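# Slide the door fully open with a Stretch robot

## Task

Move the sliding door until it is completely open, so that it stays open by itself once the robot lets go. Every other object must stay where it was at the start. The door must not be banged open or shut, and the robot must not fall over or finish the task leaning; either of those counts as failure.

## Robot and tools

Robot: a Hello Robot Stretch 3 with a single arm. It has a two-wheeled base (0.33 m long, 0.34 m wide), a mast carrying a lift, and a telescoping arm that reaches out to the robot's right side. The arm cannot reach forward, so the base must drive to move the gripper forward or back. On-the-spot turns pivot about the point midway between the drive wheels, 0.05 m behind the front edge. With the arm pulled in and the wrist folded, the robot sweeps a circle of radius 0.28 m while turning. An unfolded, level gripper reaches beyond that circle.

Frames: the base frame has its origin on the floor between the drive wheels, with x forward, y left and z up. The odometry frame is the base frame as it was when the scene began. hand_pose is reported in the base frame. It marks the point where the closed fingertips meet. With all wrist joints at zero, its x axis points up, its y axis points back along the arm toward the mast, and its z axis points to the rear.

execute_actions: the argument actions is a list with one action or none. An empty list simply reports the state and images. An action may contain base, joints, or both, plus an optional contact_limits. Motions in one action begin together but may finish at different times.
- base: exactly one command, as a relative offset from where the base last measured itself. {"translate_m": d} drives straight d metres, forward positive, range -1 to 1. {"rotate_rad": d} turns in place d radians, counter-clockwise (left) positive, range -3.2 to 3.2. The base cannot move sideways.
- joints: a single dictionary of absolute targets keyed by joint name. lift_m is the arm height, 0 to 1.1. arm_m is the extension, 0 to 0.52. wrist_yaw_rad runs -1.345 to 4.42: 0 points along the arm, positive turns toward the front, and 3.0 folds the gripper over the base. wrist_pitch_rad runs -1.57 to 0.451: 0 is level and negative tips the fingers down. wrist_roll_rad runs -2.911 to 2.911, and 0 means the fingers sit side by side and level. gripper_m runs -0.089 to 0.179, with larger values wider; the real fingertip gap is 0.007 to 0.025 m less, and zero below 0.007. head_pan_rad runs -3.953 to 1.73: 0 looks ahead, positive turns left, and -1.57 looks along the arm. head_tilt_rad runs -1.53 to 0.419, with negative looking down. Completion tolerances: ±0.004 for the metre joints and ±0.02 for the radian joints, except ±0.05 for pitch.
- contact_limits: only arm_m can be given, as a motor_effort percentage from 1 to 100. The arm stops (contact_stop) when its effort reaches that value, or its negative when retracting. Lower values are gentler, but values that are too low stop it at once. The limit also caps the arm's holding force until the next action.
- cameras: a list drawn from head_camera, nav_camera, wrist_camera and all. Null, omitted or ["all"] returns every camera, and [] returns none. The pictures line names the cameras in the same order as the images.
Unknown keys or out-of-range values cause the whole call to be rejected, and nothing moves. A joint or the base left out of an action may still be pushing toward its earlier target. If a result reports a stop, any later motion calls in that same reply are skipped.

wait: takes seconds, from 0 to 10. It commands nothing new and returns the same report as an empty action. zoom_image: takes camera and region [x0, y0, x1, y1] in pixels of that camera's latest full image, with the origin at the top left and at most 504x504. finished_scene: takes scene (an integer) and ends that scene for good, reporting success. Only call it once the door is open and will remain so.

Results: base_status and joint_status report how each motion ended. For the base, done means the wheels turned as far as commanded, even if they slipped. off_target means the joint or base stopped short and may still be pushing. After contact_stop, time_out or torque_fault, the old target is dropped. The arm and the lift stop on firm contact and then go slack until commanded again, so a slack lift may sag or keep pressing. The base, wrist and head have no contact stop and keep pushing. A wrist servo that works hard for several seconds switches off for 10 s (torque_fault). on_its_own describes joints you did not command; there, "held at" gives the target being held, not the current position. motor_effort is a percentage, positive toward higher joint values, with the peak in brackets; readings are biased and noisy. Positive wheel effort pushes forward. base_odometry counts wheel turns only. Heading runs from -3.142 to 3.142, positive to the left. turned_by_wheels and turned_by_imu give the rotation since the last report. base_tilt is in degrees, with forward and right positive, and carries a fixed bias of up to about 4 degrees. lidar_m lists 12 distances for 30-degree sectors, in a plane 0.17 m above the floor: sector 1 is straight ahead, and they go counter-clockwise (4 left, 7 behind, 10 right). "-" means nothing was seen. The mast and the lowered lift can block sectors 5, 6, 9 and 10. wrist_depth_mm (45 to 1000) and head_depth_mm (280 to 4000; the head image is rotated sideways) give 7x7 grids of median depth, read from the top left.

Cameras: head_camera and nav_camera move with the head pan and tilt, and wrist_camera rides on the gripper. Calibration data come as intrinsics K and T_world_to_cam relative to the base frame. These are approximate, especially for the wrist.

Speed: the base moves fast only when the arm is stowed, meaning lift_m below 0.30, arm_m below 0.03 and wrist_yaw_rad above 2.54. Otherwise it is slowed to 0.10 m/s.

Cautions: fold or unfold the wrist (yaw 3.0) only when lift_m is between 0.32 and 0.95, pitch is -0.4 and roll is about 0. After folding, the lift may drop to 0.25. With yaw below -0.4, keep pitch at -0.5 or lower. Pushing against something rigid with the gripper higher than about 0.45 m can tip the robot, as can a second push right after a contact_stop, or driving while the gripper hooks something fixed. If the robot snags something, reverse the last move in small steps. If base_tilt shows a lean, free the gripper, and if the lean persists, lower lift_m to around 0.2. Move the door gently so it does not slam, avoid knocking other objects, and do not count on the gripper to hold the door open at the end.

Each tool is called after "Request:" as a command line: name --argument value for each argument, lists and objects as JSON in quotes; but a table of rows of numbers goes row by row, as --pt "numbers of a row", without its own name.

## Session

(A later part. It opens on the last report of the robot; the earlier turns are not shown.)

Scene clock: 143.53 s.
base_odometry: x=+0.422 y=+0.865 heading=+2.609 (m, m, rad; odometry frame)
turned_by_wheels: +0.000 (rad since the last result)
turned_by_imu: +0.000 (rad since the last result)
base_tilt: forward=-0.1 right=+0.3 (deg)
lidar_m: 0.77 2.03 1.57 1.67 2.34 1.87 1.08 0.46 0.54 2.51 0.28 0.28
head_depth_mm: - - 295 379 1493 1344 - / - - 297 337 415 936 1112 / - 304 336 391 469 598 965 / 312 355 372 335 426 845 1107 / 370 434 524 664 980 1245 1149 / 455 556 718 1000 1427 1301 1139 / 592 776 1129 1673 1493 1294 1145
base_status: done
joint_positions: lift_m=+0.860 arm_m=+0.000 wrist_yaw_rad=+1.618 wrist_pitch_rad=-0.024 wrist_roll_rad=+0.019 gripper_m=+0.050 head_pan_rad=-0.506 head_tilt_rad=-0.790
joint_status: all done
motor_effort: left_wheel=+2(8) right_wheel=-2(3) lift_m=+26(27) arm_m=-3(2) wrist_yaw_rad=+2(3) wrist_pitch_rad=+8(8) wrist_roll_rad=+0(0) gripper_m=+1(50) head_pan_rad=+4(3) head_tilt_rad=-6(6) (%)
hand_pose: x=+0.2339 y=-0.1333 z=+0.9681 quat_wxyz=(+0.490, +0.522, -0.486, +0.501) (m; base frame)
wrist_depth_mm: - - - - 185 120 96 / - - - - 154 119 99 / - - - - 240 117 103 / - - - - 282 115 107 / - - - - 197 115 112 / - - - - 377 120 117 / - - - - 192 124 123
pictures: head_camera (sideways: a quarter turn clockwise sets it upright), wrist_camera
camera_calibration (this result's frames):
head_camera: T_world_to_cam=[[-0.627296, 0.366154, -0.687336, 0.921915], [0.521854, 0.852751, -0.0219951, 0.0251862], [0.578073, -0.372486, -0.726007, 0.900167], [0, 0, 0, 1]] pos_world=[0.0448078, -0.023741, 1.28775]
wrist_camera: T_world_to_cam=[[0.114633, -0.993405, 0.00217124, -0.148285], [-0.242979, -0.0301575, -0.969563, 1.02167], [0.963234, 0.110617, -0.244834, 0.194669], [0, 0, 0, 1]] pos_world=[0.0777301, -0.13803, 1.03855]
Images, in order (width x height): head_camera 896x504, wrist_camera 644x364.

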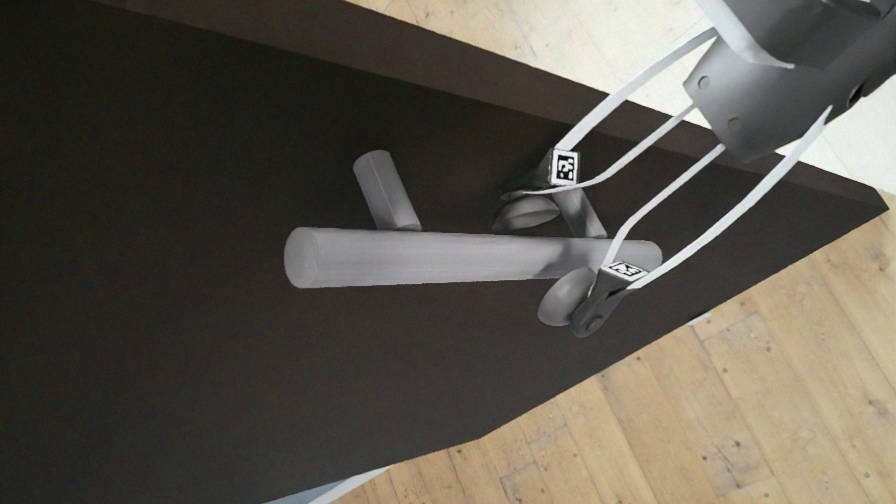

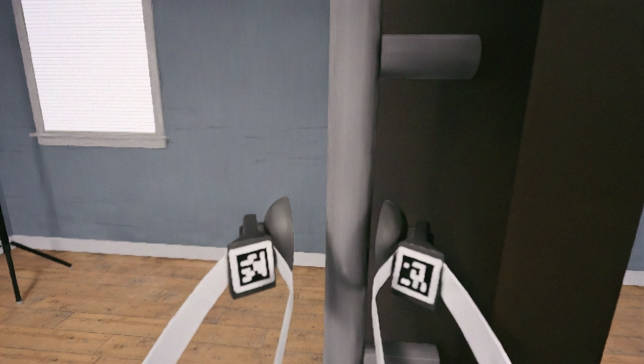

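Request:
execute_actions --actions '[{"base":{"translate_m":0.022},"joints":{"wrist_yaw_rad":1.57,"head_tilt_rad":0.3,"head_pan_rad":-0.3}}]' --cameras '[]'

Request:
execute_actions --actions '[{"joints":{"gripper_m":-0.03}}]' --cameras '[]'

Request:
execute_actions --actions '[{"base":{"translate_m":0.15}}]'

Scene clock: 148.43 s.
base_odometry: x=+0.403 y=+0.877 heading=+2.609 (m, m, rad; odometry frame)
turned_by_wheels: +0.000 (rad since the last result)
turned_by_imu: -0.001 (rad since the last result)
base_tilt: forward=-0.2 right=+0.3 (deg)
lidar_m: 0.76 2.01 1.56 1.64 2.33 1.90 1.07 0.48 2.25 2.51 0.26 0.28
head_depth_mm: 317 312 307 302 299 297 296 / 381 374 367 360 353 346 339 / 479 467 456 444 434 423 414 / 640 619 602 583 564 548 531 / 1249 923 878 839 804 771 740 / 1355 1756 1987 1900 1801 1712 1626 / 1345 1746 1962 1857 1789 1719 1640
base_status: done
joint_positions: lift_m=+0.860 arm_m=+0.000 wrist_yaw_rad=+1.572 wrist_pitch_rad=-0.024 wrist_roll_rad=+0.019 gripper_m=+0.050 head_pan_rad=-0.307 head_tilt_rad=+0.284
joint_status: all done
motor_effort: left_wheel=+2(8) right_wheel=-2(4) lift_m=+27(26) arm_m=-2(2) wrist_yaw_rad=-1(5) wrist_pitch_rad=+8(8) wrist_roll_rad=+0(0) gripper_m=-1(1) head_pan_rad=+4(22) head_tilt_rad=+9(62) (%)
hand_pose: x=+0.2342 y=-0.1451 z=+0.9681 quat_wxyz=(+0.501, +0.511, -0.498, +0.489) (m; base frame)
wrist_depth_mm: - - - 126 128 99 80 / - - - 131 162 99 83 / - - - 138 214 98 86 / - - - 143 211 97 89 / - - - 148 156 96 92 / - - - 159 269 99 97 / - - - 547 198 102 101
pictures: none
No camera images: the call's "cameras" was empty. Leave "cameras" out to get every camera's image.

Scene clock: 149.80 s.
base_odometry: x=+0.403 y=+0.877 heading=+2.609 (m, m, rad; odometry frame)
turned_by_wheels: +0.000 (rad since the last result)
turned_by_imu: +0.000 (rad since the last result)
base_tilt: forward=-0.1 right=+0.3 (deg)
lidar_m: 0.76 2.00 1.57 1.64 2.34 1.90 1.07 0.48 2.25 2.50 0.26 0.29
head_depth_mm: 318 313 308 302 299 298 296 / 382 375 368 361 354 346 340 / 480 467 457 446 436 425 416 / 643 621 600 582 564 549 534 / 1241 923 881 842 808 771 744 / 1361 1749 1997 1895 1829 1725 1650 / 1351 1773 1944 1868 1793 1714 1633
base_status: not commanded
joint_positions: lift_m=+0.860 arm_m=+0.000 wrist_yaw_rad=+1.582 wrist_pitch_rad=-0.024 wrist_roll_rad=+0.019 gripper_m=-0.029 head_pan_rad=-0.307 head_tilt_rad=+0.284
joint_status: all done
motor_effort: left_wheel=+4(4) right_wheel=-16(19) lift_m=+26(26) arm_m=-1(2) wrist_yaw_rad=-11(12) wrist_pitch_rad=+8(8) wrist_roll_rad=+0(0) gripper_m=-26(98) head_pan_rad=+4(4) head_tilt_rad=+12(10) (%)
hand_pose: x=+0.2342 y=-0.1423 z=+0.9681 quat_wxyz=(+0.499, +0.514, -0.495, +0.492) (m; base frame)
wrist_depth_mm: - - - 124 123 105 77 / - - - 129 174 104 79 / - - - 135 236 103 82 / - - - 140 228 102 85 / - - - 143 191 101 89 / - - - 151 165 101 93 / - - - 163 257 100 97
pictures: none
No camera images: the call's "cameras" was empty. Leave "cameras" out to get every camera's image.

Scene clock: 153.93 s.
base_odometry: x=+0.273 y=+0.953 heading=+2.609 (m, m, rad; odometry frame)
turned_by_wheels: +0.000 (rad since the last result)
turned_by_imu: -0.159 (rad since the last result)
base_tilt: forward=-0.2 right=+0.3 (deg)
lidar_m: 0.46 1.83 2.24 1.55 2.29 2.15 1.95 0.58 0.65 2.49 0.24 0.24
head_depth_mm: - - - - - - - / 294 289 285 - - - - / 338 327 317 307 300 296 291 / 416 399 383 369 355 343 331 / 538 510 485 461 441 421 405 / 765 708 661 617 582 550 521 / 1351 1376 1033 936 852 790 734
base_status: done
joint_positions: lift_m=+0.860 arm_m=+0.000 wrist_yaw_rad=+1.770 wrist_pitch_rad=-0.025 wrist_roll_rad=+0.020 gripper_m=-0.017 head_pan_rad=-0.305 head_tilt_rad=+0.286
joint_status: not commanded
on_its_own: wrist_yaw_rad is held at +1.758, not at your +1.570, by its stall guard, which is not easing now; gripper_m is held at -0.018, not at your -0.030, by its stall guard, which is not easing now
motor_effort: left_wheel=+3(18) right_wheel=+3(27) lift_m=+26(28) arm_m=+4(5) wrist_yaw_rad=-11(96) wrist_pitch_rad=+8(13) wrist_roll_rad=+0(0) gripper_m=-21(33) head_pan_rad=+3(3) head_tilt_rad=+9(10) (%)
hand_pose: x=+0.2292 y=-0.0940 z=+0.9680 quat_wxyz=(+0.451, +0.558, -0.445, +0.536) (m; base frame)
wrist_depth_mm: - - - 124 121 103 74 / - - - 128 177 102 77 / - - - 134 247 101 80 / - - - 139 240 100 83 / - - - 142 194 99 86 / - - - 149 167 97 89 / - - - 160 270 97 93
pictures: head_camera (sideways: a quarter turn clockwise sets it upright), nav_camera (sideways: a quarter turn counterclockwise sets it upright), wrist_camera
camera_calibration (this result's frames):
head_camera: T_world_to_cam=[[0.252936, -0.0625438, -0.965459, 1.27991], [0.3383, 0.940631, 0.0276943, -0.0383886], [0.906409, -0.33362, 0.259078, -0.383945], [0, 0, 0, 1]] pos_world=[0.0372617, -0.0119315, 1.33624]
nav_camera: T_world_to_cam=[[-0.277391, 0.070126, 0.958194, -1.20487], [-0.309289, -0.950759, -0.0199553, 0.0838658], [0.909612, -0.301894, 0.285421, -0.412588], [0, 0, 0, 1]] pos_world=[0.0670138, 0.0396709, 1.27393]
wrist_camera: T_world_to_cam=[[0.263716, -0.964599, 0.00177851, -0.139784], [-0.236058, -0.0663245, -0.969473, 1.01655], [0.93527, 0.255246, -0.245192, 0.215253], [0, 0, 0, 1]] pos_world=[0.0755087, -0.122356, 1.03855]
Images, in order (width x height): head_camera 896x504, nav_camera 672x504, wrist_camera 644x364.

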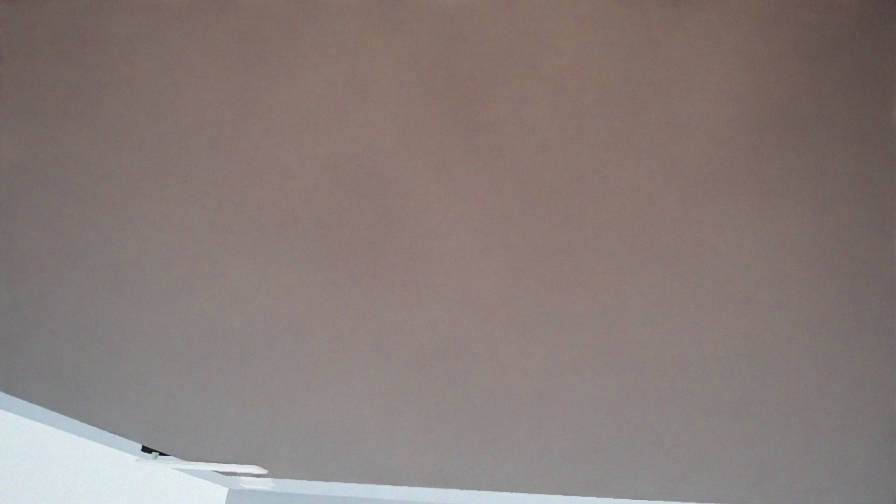

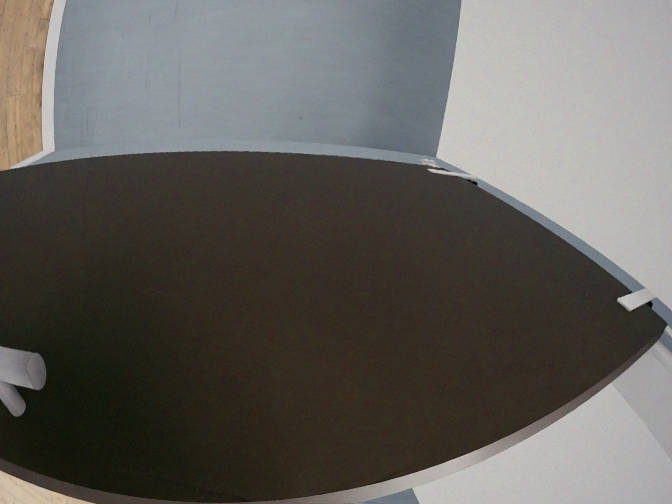

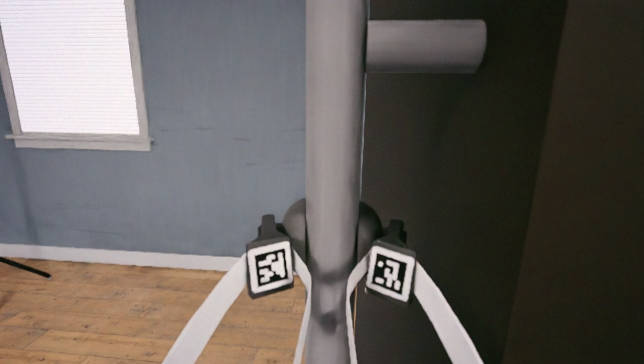

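Request:
execute_actions --actions '[{"base":{"rotate_rad":0.22},"joints":{"wrist_yaw_rad":1.57,"head_pan_rad":-0.1,"gripper_m":-0.032}}]' --cameras '[]'

Request:
execute_actions --actions '[{"base":{"translate_m":0.1}}]'

Scene clock: 158.73 s.
base_odometry: x=+0.273 y=+0.953 heading=+2.830 (m, m, rad; odometry frame)
turned_by_wheels: +0.220 (rad since the last result)
turned_by_imu: +0.162 (rad since the last result)
base_tilt: forward=-0.2 right=+0.3 (deg)
lidar_m: 0.73 1.89 1.57 1.54 2.35 2.01 1.01 0.58 2.30 2.50 0.25 0.27
head_depth_mm: 411 411 412 411 411 410 408 / 537 538 538 538 537 536 532 / 779 773 775 774 773 769 767 / 1372 1629 1884 1823 1742 1653 1601 / 1367 1770 1920 1830 1752 1669 1604 / 1353 1766 1914 1804 1718 1649 1582 / 1353 1740 1874 1790 1695 1629 1557
base_status: done
joint_positions: lift_m=+0.860 arm_m=+0.000 wrist_yaw_rad=+1.609 wrist_pitch_rad=-0.025 wrist_roll_rad=+0.020 gripper_m=-0.028 head_pan_rad=-0.107 head_tilt_rad=+0.286
joint_status: wrist_yaw_rad off_target (ended at +1.609, target +1.570); gripper_m off_target (ended at -0.028, target -0.032); the others done
on_its_own: wrist_yaw_rad is at rest, and its effort (-37) is outside its rest range (-12 to +12)
motor_effort: left_wheel=+4(10) right_wheel=-3(19) lift_m=+26(26) arm_m=+4(5) wrist_yaw_rad=-37(77) wrist_pitch_rad=+9(9) wrist_roll_rad=+0(0) gripper_m=-28(86) head_pan_rad=+3(23) head_tilt_rad=+9(9) (%)
hand_pose: x=+0.2340 y=-0.1348 z=+0.9680 quat_wxyz=(+0.492, +0.521, -0.488, +0.498) (m; base frame)
wrist_depth_mm: - - - 122 122 97 74 / - - - 128 167 96 76 / - - - 133 234 95 79 / - - - 139 229 94 82 / - - - 142 185 92 85 / - - - 149 156 92 89 / - - - 159 256 96 92
pictures: none
No camera images: the call's "cameras" was empty. Leave "cameras" out to get every camera's image.

Scene clock: 161.50 s.
base_odometry: x=+0.178 y=+0.983 heading=+2.830 (m, m, rad; odometry frame)
turned_by_wheels: +0.000 (rad since the last result)
turned_by_imu: -0.110 (rad since the last result)
base_tilt: forward=-0.2 right=+0.3 (deg)
lidar_m: 0.50 1.76 1.87 1.53 2.31 2.18 1.71 0.65 1.72 2.49 0.24 0.24
head_depth_mm: 327 325 321 319 314 311 307 / 406 401 398 393 387 382 376 / 538 528 518 511 503 494 486 / 788 770 752 732 716 701 683 / 1367 1625 1822 1726 1654 1580 1508 / 1362 1746 1813 1715 1637 1571 1495 / 1346 1747 1747 1683 1594 1534 1471
base_status: done
joint_positions: lift_m=+0.860 arm_m=+0.000 wrist_yaw_rad=+1.745 wrist_pitch_rad=-0.025 wrist_roll_rad=+0.020 gripper_m=-0.016 head_pan_rad=-0.106 head_tilt_rad=+0.286
joint_status: not commanded
on_its_own: wrist_yaw_rad is held at +1.726, not at your +1.570, by its stall guard, which is not easing now; gripper_m is held at -0.017, not at your -0.032, by its stall guard, which is not easing now; wrist_yaw_rad is at rest, and its effort (-17) is outside its rest range (-12 to +12)
motor_effort: left_wheel=+5(12) right_wheel=-2(24) lift_m=+26(27) arm_m=+4(4) wrist_yaw_rad=-17(66) wrist_pitch_rad=+8(9) wrist_roll_rad=+0(0) gripper_m=-21(30) head_pan_rad=+3(4) head_tilt_rad=+9(9) (%)
hand_pose: x=+0.2304 y=-0.1004 z=+0.9680 quat_wxyz=(+0.457, +0.552, -0.452, +0.530) (m; base frame)
wrist_depth_mm: - - - 123 121 100 72 / - - - 128 178 99 75 / - - - 134 261 98 78 / - - - 139 251 96 80 / - - - 143 196 95 83 / - - - 149 179 93 87 / - - - 161 277 94 90
pictures: head_camera (sideways: a quarter turn clockwise sets it upright), nav_camera (sideways: a quarter turn counterclockwise sets it upright), wrist_camera
camera_calibration (this result's frames):
head_camera: T_world_to_cam=[[0.260307, -0.0113361, -0.965459, 1.27987], [0.145783, 0.988929, 0.0276943, -0.0372143], [0.954457, -0.147957, 0.259078, -0.384238], [0, 0, 0, 1]] pos_world=[0.0390048, -0.00553946, 1.33624]
nav_camera: T_world_to_cam=[[-0.285778, 0.0139371, 0.958194, -1.20482], [-0.115342, -0.993125, -0.0199553, 0.0826827], [0.951329, -0.116223, 0.285421, -0.412842], [0, 0, 0, 1]] pos_world=[0.0579749, 0.0509242, 1.27393]
wrist_camera: T_world_to_cam=[[0.238992, -0.97102, 0.00168335, -0.141146], [-0.237755, -0.060198, -0.969458, 1.01739], [0.941464, 0.231293, -0.245251, 0.211983], [0, 0, 0, 1]] pos_world=[0.0760468, -0.124841, 1.03854]
Images, in order (width x height): head_camera 896x504, nav_camera 672x504, wrist_camera 644x364.

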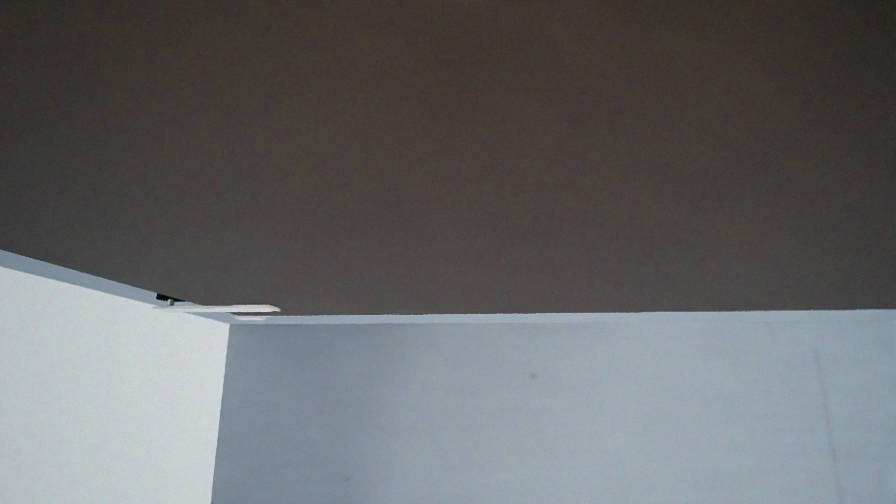

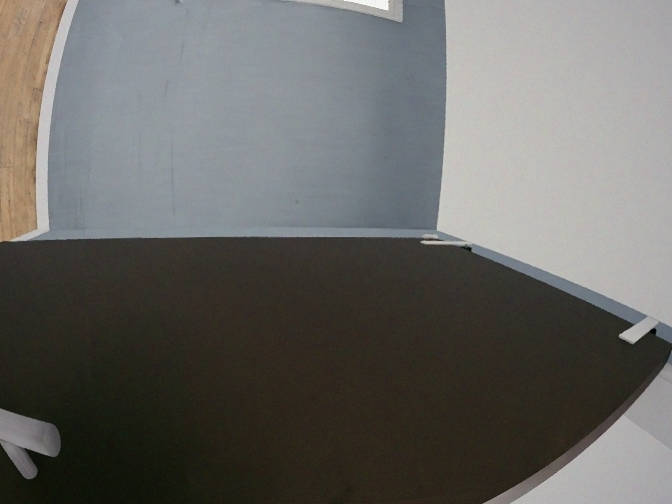

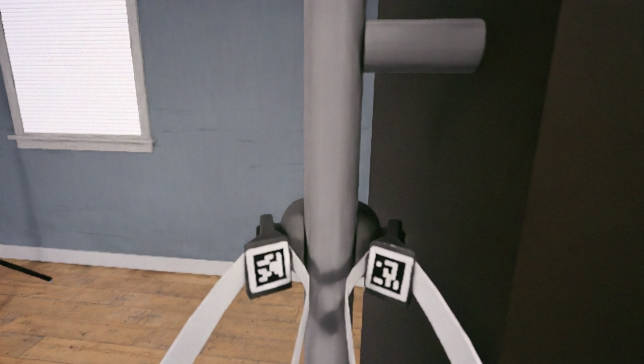

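Request:
execute_actions --actions '[{"base":{"rotate_rad":0.17},"joints":{"wrist_yaw_rad":1.58,"head_pan_rad":-1.4,"head_tilt_rad":0,"gripper_m":-0.03}}]' --cameras '["nav_camera"]'

Request:
execute_actions --actions '[{"base":{"translate_m":0.1}}]' --cameras '["nav_camera","wrist_camera"]'

Scene clock: 165.47 s.
base_odometry: x=+0.178 y=+0.983 heading=+3.000 (m, m, rad; odometry frame)
turned_by_wheels: +0.170 (rad since the last result)
turned_by_imu: +0.131 (rad since the last result)
base_tilt: forward=-0.2 right=+0.3 (deg)
lidar_m: 0.77 1.82 1.60 1.53 2.37 2.08 0.91 0.64 2.34 2.49 0.25 0.27
head_depth_mm: 2062 2350 2328 2345 2386 2400 2168 / 2071 2375 2404 2374 2432 2416 2181 / 2049 2399 2405 2457 2435 2469 2185 / 2077 2464 2476 2501 2489 2514 2202 / 2055 2500 2523 2506 2587 2559 2211 / 2028 2529 2575 2579 2606 2603 2215 / 2047 2585 2600 2645 2659 2645 2204
base_status: done
joint_positions: lift_m=+0.860 arm_m=+0.000 wrist_yaw_rad=+1.616 wrist_pitch_rad=-0.025 wrist_roll_rad=+0.020 gripper_m=-0.026 head_pan_rad=-1.393 head_tilt_rad=+0.001
joint_status: wrist_yaw_rad off_target (ended at +1.616, target +1.580); gripper_m off_target (ended at -0.026, target -0.030); the others done
on_its_own: wrist_yaw_rad is at rest, and its effort (-34) is outside its rest range (-12 to +12)
motor_effort: left_wheel=+3(8) right_wheel=-3(16) lift_m=+27(26) arm_m=+5(5) wrist_yaw_rad=-34(68) wrist_pitch_rad=+9(9) wrist_roll_rad=+0(0) gripper_m=-27(79) head_pan_rad=-3(45) head_tilt_rad=+0(27) (%)
hand_pose: x=+0.2339 y=-0.1330 z=+0.9680 quat_wxyz=(+0.491, +0.522, -0.487, +0.500) (m; base frame)
wrist_depth_mm: - - - 121 120 96 72 / - - - 126 173 94 74 / - - - 132 252 93 77 / - - - 138 243 92 80 / - - - 142 191 91 83 / - - - 149 158 89 86 / - - - 158 274 93 90
pictures: nav_camera (sideways: a quarter turn counterclockwise sets it upright)
camera_calibration (this result's frames):
nav_camera: T_world_to_cam=[[-0.0169955, 0.0013358, 0.999855, -1.26033], [-0.98652, -0.162803, -0.0165514, 0.0835586], [0.162757, -0.986658, 0.00408472, -0.0417092], [0, 0, 0, 1]] pos_world=[0.0678007, -0.0258656, 1.2617]
Images, in order (width x height): nav_camera 672x504.

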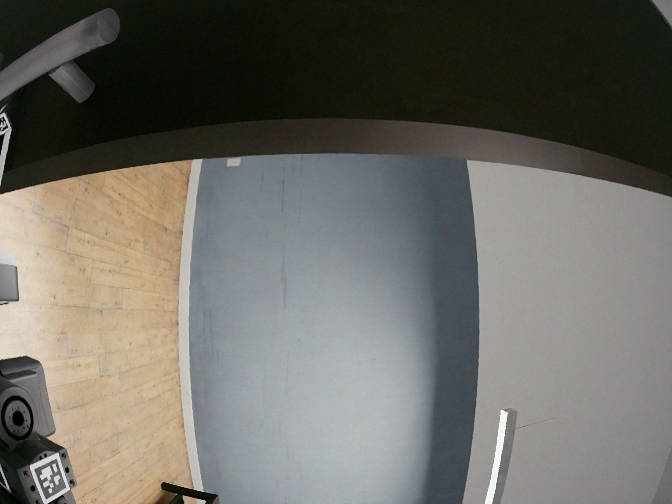

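Scene clock: 167.90 s.
base_odometry: x=+0.079 y=+0.997 heading=+3.000 (m, m, rad; odometry frame)
turned_by_wheels: +0.000 (rad since the last result)
turned_by_imu: -0.090 (rad since the last result)
base_tilt: forward=-0.2 right=+0.3 (deg)
lidar_m: 0.56 1.69 1.83 1.52 2.32 2.23 1.31 0.72 2.38 2.49 0.24 0.24
head_depth_mm: 2080 2389 2392 2404 2398 2427 2158 / 2092 2386 2388 2398 2431 2426 2201 / 2085 2437 2426 2416 2446 2436 2200 / 2061 2417 2435 2440 2484 2466 2209 / 2049 2446 2461 2464 2499 2499 2199 / 2035 2477 2519 2516 2513 2512 2225 / 2012 2509 2492 2532 2567 2581 2242
base_status: done
joint_positions: lift_m=+0.860 arm_m=+0.000 wrist_yaw_rad=+1.726 wrist_pitch_rad=-0.025 wrist_roll_rad=+0.020 gripper_m=-0.017 head_pan_rad=-1.393 head_tilt_rad=+0.000
joint_status: not commanded
on_its_own: wrist_yaw_rad is held at +1.713, not at your +1.580, by its stall guard, which is not easing now; gripper_m is held at -0.018, not at your -0.030, by its stall guard, which is not easing now
motor_effort: left_wheel=+3(12) right_wheel=+2(24) lift_m=+27(27) arm_m=+4(5) wrist_yaw_rad=-12(53) wrist_pitch_rad=+9(9) wrist_roll_rad=+0(0) gripper_m=-20(27) head_pan_rad=-3(2) head_tilt_rad=+0(1) (%)
hand_pose: x=+0.2311 y=-0.1051 z=+0.9680 quat_wxyz=(+0.462, +0.548, -0.457, +0.526) (m; base frame)
wrist_depth_mm: - - - 122 120 101 70 / - - - 127 186 99 73 / - - - 132 288 97 75 / - - - 138 272 95 78 / - - - 141 204 94 81 / - - - 148 169 92 84 / - - - 160 302 92 88
pictures: nav_camera (sideways: a quarter turn counterclockwise sets it upright), wrist_camera
camera_calibration (this result's frames):
nav_camera: T_world_to_cam=[[-0.0169155, 0.000896439, 0.999857, -1.26033], [-0.986562, -0.162547, -0.0165448, 0.0835503], [0.162509, -0.9867, 0.00363395, -0.0411208], [0, 0, 0, 1]] pos_world=[0.067791, -0.0258633, 1.26168]
wrist_camera: T_world_to_cam=[[0.220893, -0.975297, 0.00163197, -0.1421], [-0.238899, -0.0557298, -0.969444, 1.01799], [0.945586, 0.213753, -0.245308, 0.209592], [0, 0, 0, 1]] pos_world=[0.0763988, -0.126658, 1.03853]
Images, in order (width x height): nav_camera 672x504, wrist_camera 644x364.

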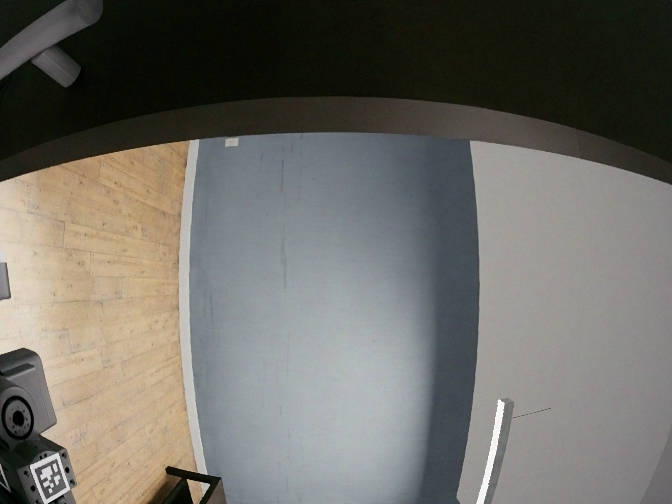

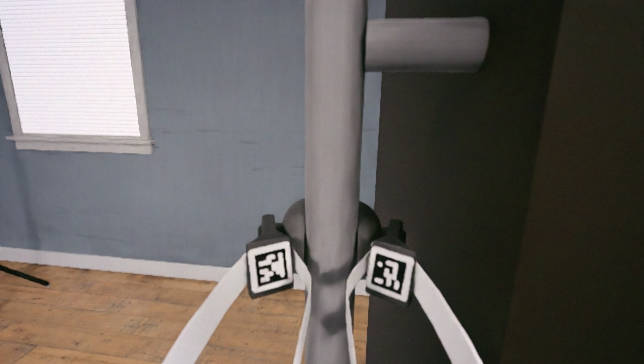

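Still moving. Repeat.

Request:
execute_actions --actions '[{"base":{"rotate_rad":0.14},"joints":{"wrist_yaw_rad":1.59,"gripper_m":-0.032}}]' --cameras '[]'

Request:
execute_actions --actions '[{"base":{"translate_m":0.08}}]' --cameras '["nav_camera","wrist_camera"]'

Scene clock: 171.93 s.
base_odometry: x=+0.079 y=+0.997 heading=+3.140 (m, m, rad; odometry frame)
turned_by_wheels: +0.140 (rad since the last result)
turned_by_imu: +0.116 (rad since the last result)
base_tilt: forward=-0.1 right=+0.3 (deg)
lidar_m: 0.85 1.74 1.62 1.52 2.40 2.16 0.77 0.72 2.38 2.48 0.25 0.27
head_depth_mm: 2085 2317 2345 2325 2379 2367 2173 / 2074 2344 2372 2409 2438 2431 2188 / 2069 2406 2427 2449 2424 2482 2195 / 2069 2458 2506 2499 2532 2531 2189 / 2055 2531 2534 2539 2592 2549 2210 / 2025 2554 2582 2611 2606 2645 2233 / 2023 2616 2646 2692 2692 2687 2233
base_status: done
joint_positions: lift_m=+0.860 arm_m=+0.000 wrist_yaw_rad=+1.614 wrist_pitch_rad=-0.025 wrist_roll_rad=+0.020 gripper_m=-0.028 head_pan_rad=-1.393 head_tilt_rad=+0.000
joint_status: wrist_yaw_rad off_target (ended at +1.614, target +1.590); gripper_m off_target (ended at -0.028, target -0.032)
on_its_own: wrist_yaw_rad is at rest, and its effort (-22) is outside its rest range (-12 to +12)
motor_effort: left_wheel=+1(5) right_wheel=-5(18) lift_m=+26(26) arm_m=+4(5) wrist_yaw_rad=-22(52) wrist_pitch_rad=+8(9) wrist_roll_rad=+0(0) gripper_m=-27(84) head_pan_rad=-4(3) head_tilt_rad=-1(1) (%)
hand_pose: x=+0.2340 y=-0.1336 z=+0.9680 quat_wxyz=(+0.491, +0.522, -0.487, +0.499) (m; base frame)
wrist_depth_mm: - - - 122 120 98 70 / - - - 128 185 96 73 / - - - 133 285 94 75 / - - - 138 270 92 78 / - - - 141 201 91 81 / - - - 150 166 89 84 / - - - 159 302 91 87
pictures: none
No camera images: the call's "cameras" was empty. Leave "cameras" out to get every camera's image.

Scene clock: 174.10 s.
base_odometry: x=-0.001 y=+0.998 heading=+3.140 (m, m, rad; odometry frame)
turned_by_wheels: +0.000 (rad since the last result)
turned_by_imu: -0.072 (rad since the last result)
base_tilt: forward=-0.2 right=+0.3 (deg)
lidar_m: 0.64 1.65 1.79 1.52 2.35 2.26 1.05 0.78 2.42 2.49 0.24 0.25
head_depth_mm: 2083 2355 2345 2365 2379 2376 2169 / 2090 2364 2421 2394 2391 2447 2176 / 2050 2408 2407 2418 2430 2462 2189 / 2084 2410 2452 2487 2468 2525 2211 / 2070 2491 2483 2501 2511 2528 2211 / 2058 2481 2490 2520 2515 2543 2203 / 1911 2525 2532 2544 2566 2577 2024
base_status: done
joint_positions: lift_m=+0.860 arm_m=+0.000 wrist_yaw_rad=+1.692 wrist_pitch_rad=-0.025 wrist_roll_rad=+0.020 gripper_m=-0.019 head_pan_rad=-1.393 head_tilt_rad=+0.000
joint_status: not commanded
on_its_own: wrist_yaw_rad is held at +1.689, not at your +1.590, by its stall guard, which is not easing now; gripper_m is held at -0.020, not at your -0.032, by its stall guard, which is still easing
motor_effort: left_wheel=+3(11) right_wheel=-3(24) lift_m=+26(26) arm_m=+4(5) wrist_yaw_rad=-3(31) wrist_pitch_rad=+8(9) wrist_roll_rad=+0(0) gripper_m=-21(27) head_pan_rad=-3(3) head_tilt_rad=+0(0) (%)
hand_pose: x=+0.2323 y=-0.1136 z=+0.9680 quat_wxyz=(+0.471, +0.540, -0.466, +0.518) (m; base frame)
wrist_depth_mm: - - - 122 120 102 70 / - - - 127 196 100 72 / - - - 133 304 99 75 / - - - 140 290 97 78 / - - - 141 213 95 80 / - - - 149 174 93 84 / - - - 162 318 92 87
pictures: nav_camera (sideways: a quarter turn counterclockwise sets it upright), wrist_camera
camera_calibration (this result's frames):
nav_camera: T_world_to_cam=[[-0.0169057, 0.000843455, 0.999857, -1.26033], [-0.986571, -0.162491, -0.016544, 0.0835494], [0.162454, -0.98671, 0.00357916, -0.0410492], [0, 0, 0, 1]] pos_world=[0.0677892, -0.0258646, 1.26168]
wrist_camera: T_world_to_cam=[[0.187945, -0.982178, 0.00164679, -0.143842], [-0.240432, -0.0476335, -0.969497, 1.01918], [0.952297, 0.181816, -0.245099, 0.204917], [0, 0, 0, 1]] pos_world=[0.0769357, -0.129989, 1.03855]
Images, in order (width x height): nav_camera 672x504, wrist_camera 644x364.

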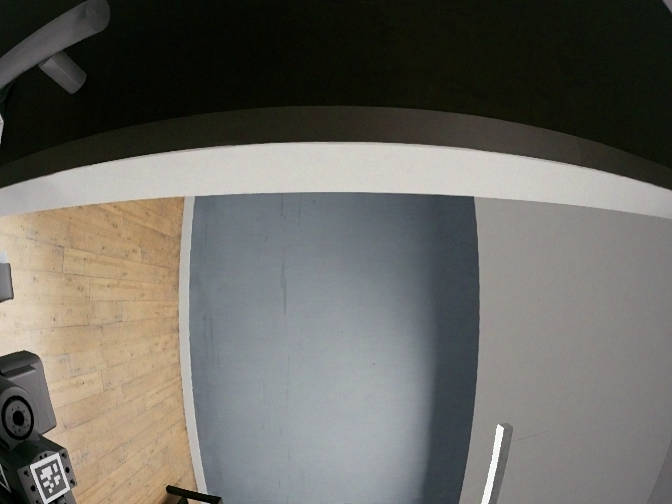

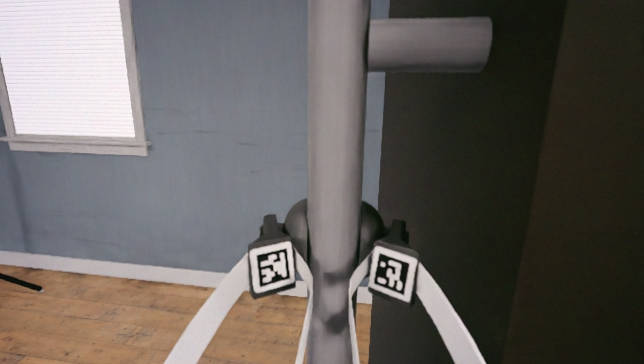

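Near the end.

Request:
execute_actions --actions '[{"base":{"rotate_rad":0.1},"joints":{"wrist_yaw_rad":1.6,"gripper_m":-0.03}}]' --cameras '[]'

Request:
execute_actions --actions '[{"base":{"translate_m":0.05}}]' --cameras '["nav_camera"]'

Request:
execute_actions --actions '[{"joints":{"gripper_m":0.05}}]' --cameras '["nav_camera","wrist_camera"]'

Scene clock: 180.77 s.
base_odometry: x=-0.001 y=+0.998 heading=-3.043 (m, m, rad; odometry frame)
turned_by_wheels: +0.100 (rad since the last result)
turned_by_imu: +0.086 (rad since the last result)
base_tilt: forward=-0.1 right=+0.3 (deg)
lidar_m: 0.92 1.69 1.64 1.52 1.92 2.21 0.78 0.79 2.42 2.48 0.25 0.27
head_depth_mm: 2090 2287 2302 2337 2373 2373 2150 / 2083 2347 2385 2393 2414 2385 2183 / 2034 2403 2441 2465 2463 2467 2182 / 2062 2467 2479 2484 2566 2524 2197 / 2024 2539 2554 2564 2558 2606 2210 / 2047 2565 2590 2621 2615 2650 2035 / 304 303 307 305 303 301 298
base_status: done
joint_positions: lift_m=+0.860 arm_m=+0.000 wrist_yaw_rad=+1.610 wrist_pitch_rad=-0.025 wrist_roll_rad=+0.020 gripper_m=-0.026 head_pan_rad=-1.393 head_tilt_rad=+0.000
joint_status: gripper_m off_target (ended at -0.026, target -0.030); the others done
motor_effort: left_wheel=+0(2) right_wheel=+3(24) lift_m=+26(26) arm_m=+4(4) wrist_yaw_rad=-9(30) wrist_pitch_rad=+9(9) wrist_roll_rad=+0(0) gripper_m=-24(78) head_pan_rad=-3(4) head_tilt_rad=+0(0) (%)
hand_pose: x=+0.2340 y=-0.1345 z=+0.9680 quat_wxyz=(+0.492, +0.521, -0.488, +0.498) (m; base frame)
wrist_depth_mm: - - - 121 119 101 69 / - - - 127 195 99 71 / - - - 132 311 97 74 / - - - 138 290 95 76 / - - - 140 213 94 79 / - - - 147 173 92 82 / - - - 162 319 91 86
pictures: none
No camera images: the call's "cameras" was empty. Leave "cameras" out to get every camera's image.

Scene clock: 182.20 s.
base_odometry: x=-0.051 y=+0.993 heading=-3.043 (m, m, rad; odometry frame)
turned_by_wheels: +0.000 (rad since the last result)
turned_by_imu: -0.158 (rad since the last result)
base_tilt: forward=-0.2 right=+0.2 (deg)
lidar_m: 0.52 1.60 2.00 1.51 2.31 2.35 1.51 0.81 2.44 2.48 0.23 0.23
head_depth_mm: 2071 2369 2394 2396 2430 2450 2171 / 2074 2403 2398 2433 2411 2453 2181 / 2053 2420 2436 2436 2432 2475 2203 / 2061 2398 2457 2436 2468 2463 2218 / 2044 2421 2406 2456 2490 2485 2218 / 2046 2446 2437 2455 2474 2543 2238 / 2010 2456 2483 2490 2508 2528 2145
base_status: done
joint_positions: lift_m=+0.860 arm_m=+0.000 wrist_yaw_rad=+1.694 wrist_pitch_rad=-0.026 wrist_roll_rad=+0.020 gripper_m=-0.020 head_pan_rad=-1.393 head_tilt_rad=+0.000
joint_status: not commanded
on_its_own: gripper_m is held at -0.021, not at your -0.030, by its stall guard, which is not easing now; wrist_yaw_rad is at rest, and its effort (-88) is outside its rest range (-12 to +12)
motor_effort: left_wheel=+14(16) right_wheel=+1(23) lift_m=+26(26) arm_m=+4(4) wrist_yaw_rad=-88(88) wrist_pitch_rad=+9(9) wrist_roll_rad=+0(0) gripper_m=-30(30) head_pan_rad=-3(3) head_tilt_rad=+1(0) (%)
hand_pose: x=+0.2322 y=-0.1132 z=+0.9677 quat_wxyz=(+0.471, +0.541, -0.466, +0.518) (m; base frame)
wrist_depth_mm: - - - 119 118 83 71 / - - - 124 142 82 74 / - - - 131 199 81 76 / - - - 136 193 82 79 / - - - 139 172 85 82 / - - - 146 143 88 85 / - - - 669 218 92 89
pictures: nav_camera (sideways: a quarter turn counterclockwise sets it upright)
camera_calibration (this result's frames):
nav_camera: T_world_to_cam=[[-0.0169057, 0.000843665, 0.999857, -1.26033], [-0.986576, -0.162463, -0.016544, 0.0835494], [0.162425, -0.986714, 0.00357888, -0.0410486], [0, 0, 0, 1]] pos_world=[0.0677884, -0.0258663, 1.26168]
Images, in order (width x height): nav_camera 672x504.

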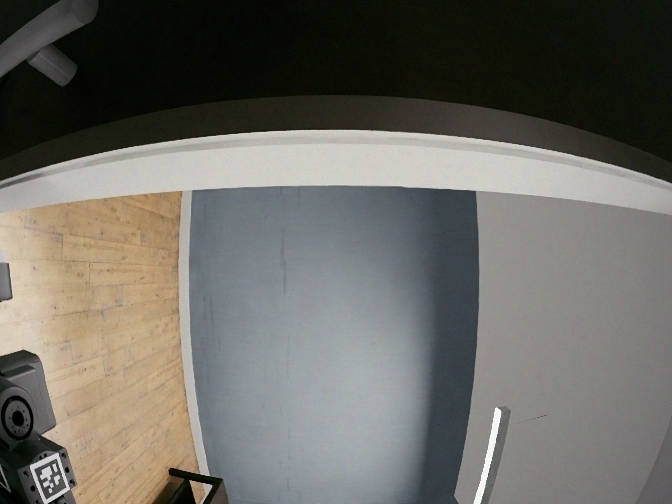

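Scene clock: 183.87 s.
base_odometry: x=-0.051 y=+0.993 heading=-3.043 (m, m, rad; odometry frame)
turned_by_wheels: +0.000 (rad since the last result)
turned_by_imu: -0.002 (rad since the last result)
base_tilt: forward=-0.1 right=+0.3 (deg)
lidar_m: 0.52 1.60 2.00 1.52 2.32 2.33 1.52 0.81 2.44 2.49 0.23 0.23
head_depth_mm: 2085 2375 2410 2412 2443 2421 2167 / 2083 2412 2382 2415 2460 2473 2184 / 2085 2367 2426 2409 2439 2465 2215 / 2050 2406 2454 2437 2461 2486 2199 / 2059 2405 2428 2465 2462 2510 2208 / 2054 2463 2448 2493 2486 2490 2208 / 2037 2481 2489 2490 2523 2507 2141
base_status: not commanded
joint_positions: lift_m=+0.860 arm_m=+0.000 wrist_yaw_rad=+1.722 wrist_pitch_rad=-0.026 wrist_roll_rad=+0.020 gripper_m=+0.050 head_pan_rad=-1.393 head_tilt_rad=+0.000
joint_status: all done
on_its_own: wrist_yaw_rad is held at +1.711, not at your +1.600, by its stall guard, which is not easing now
motor_effort: left_wheel=+3(15) right_wheel=-1(12) lift_m=+26(27) arm_m=+4(4) wrist_yaw_rad=-10(88) wrist_pitch_rad=+9(9) wrist_roll_rad=+0(0) gripper_m=+0(77) head_pan_rad=-3(3) head_tilt_rad=+1(0) (%)
hand_pose: x=+0.2313 y=-0.1060 z=+0.9678 quat_wxyz=(+0.463, +0.548, -0.458, +0.525) (m; base frame)
wrist_depth_mm: - - - 119 117 88 69 / - - - 124 155 87 72 / - - - 130 222 86 75 / - - - 135 215 84 77 / - - - 141 146 84 80 / - - - 148 336 87 84 / - - - 155 191 89 87
pictures: nav_camera (sideways: a quarter turn counterclockwise sets it upright), wrist_camera
camera_calibration (this result's frames):
nav_camera: T_world_to_cam=[[-0.0168506, 0.000537294, 0.999858, -1.26033], [-0.986579, -0.162446, -0.0165395, 0.0835435], [0.162414, -0.986717, 0.00326739, -0.040643], [0, 0, 0, 1]] pos_world=[0.0677859, -0.0258547, 1.26167]
wrist_camera: T_world_to_cam=[[0.217331, -0.976097, 0.00139379, -0.142098], [-0.239891, -0.0547967, -0.969252, 1.01791], [0.94616, 0.210315, -0.246066, 0.209874], [0, 0, 0, 1]] pos_world=[0.0764966, -0.127062, 1.03845]
Images, in order (width x height): nav_camera 672x504, wrist_camera 644x364.

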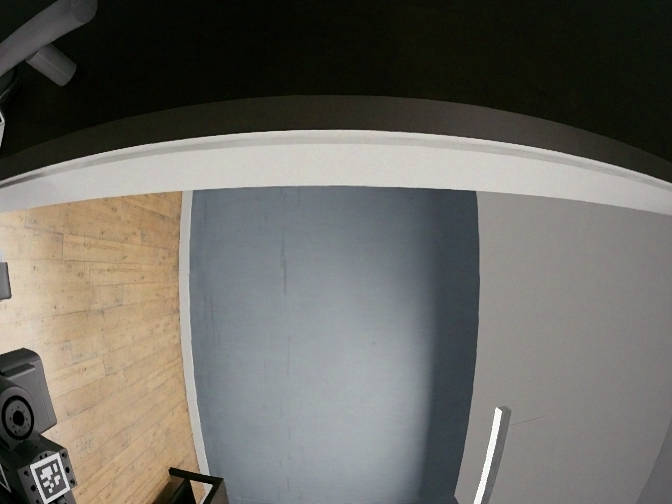

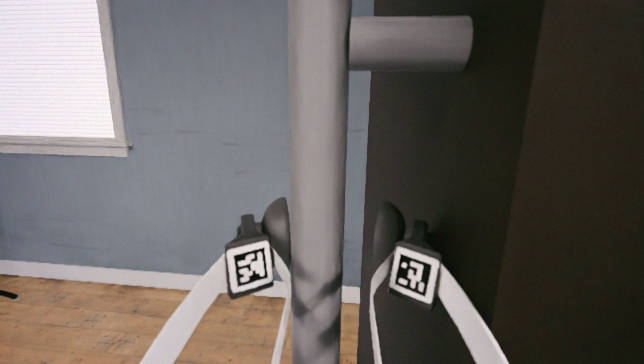

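Full slip: at the stop, jamb cleared.

Request:
finished_scene --scene 2

The scene is finished: the task was done.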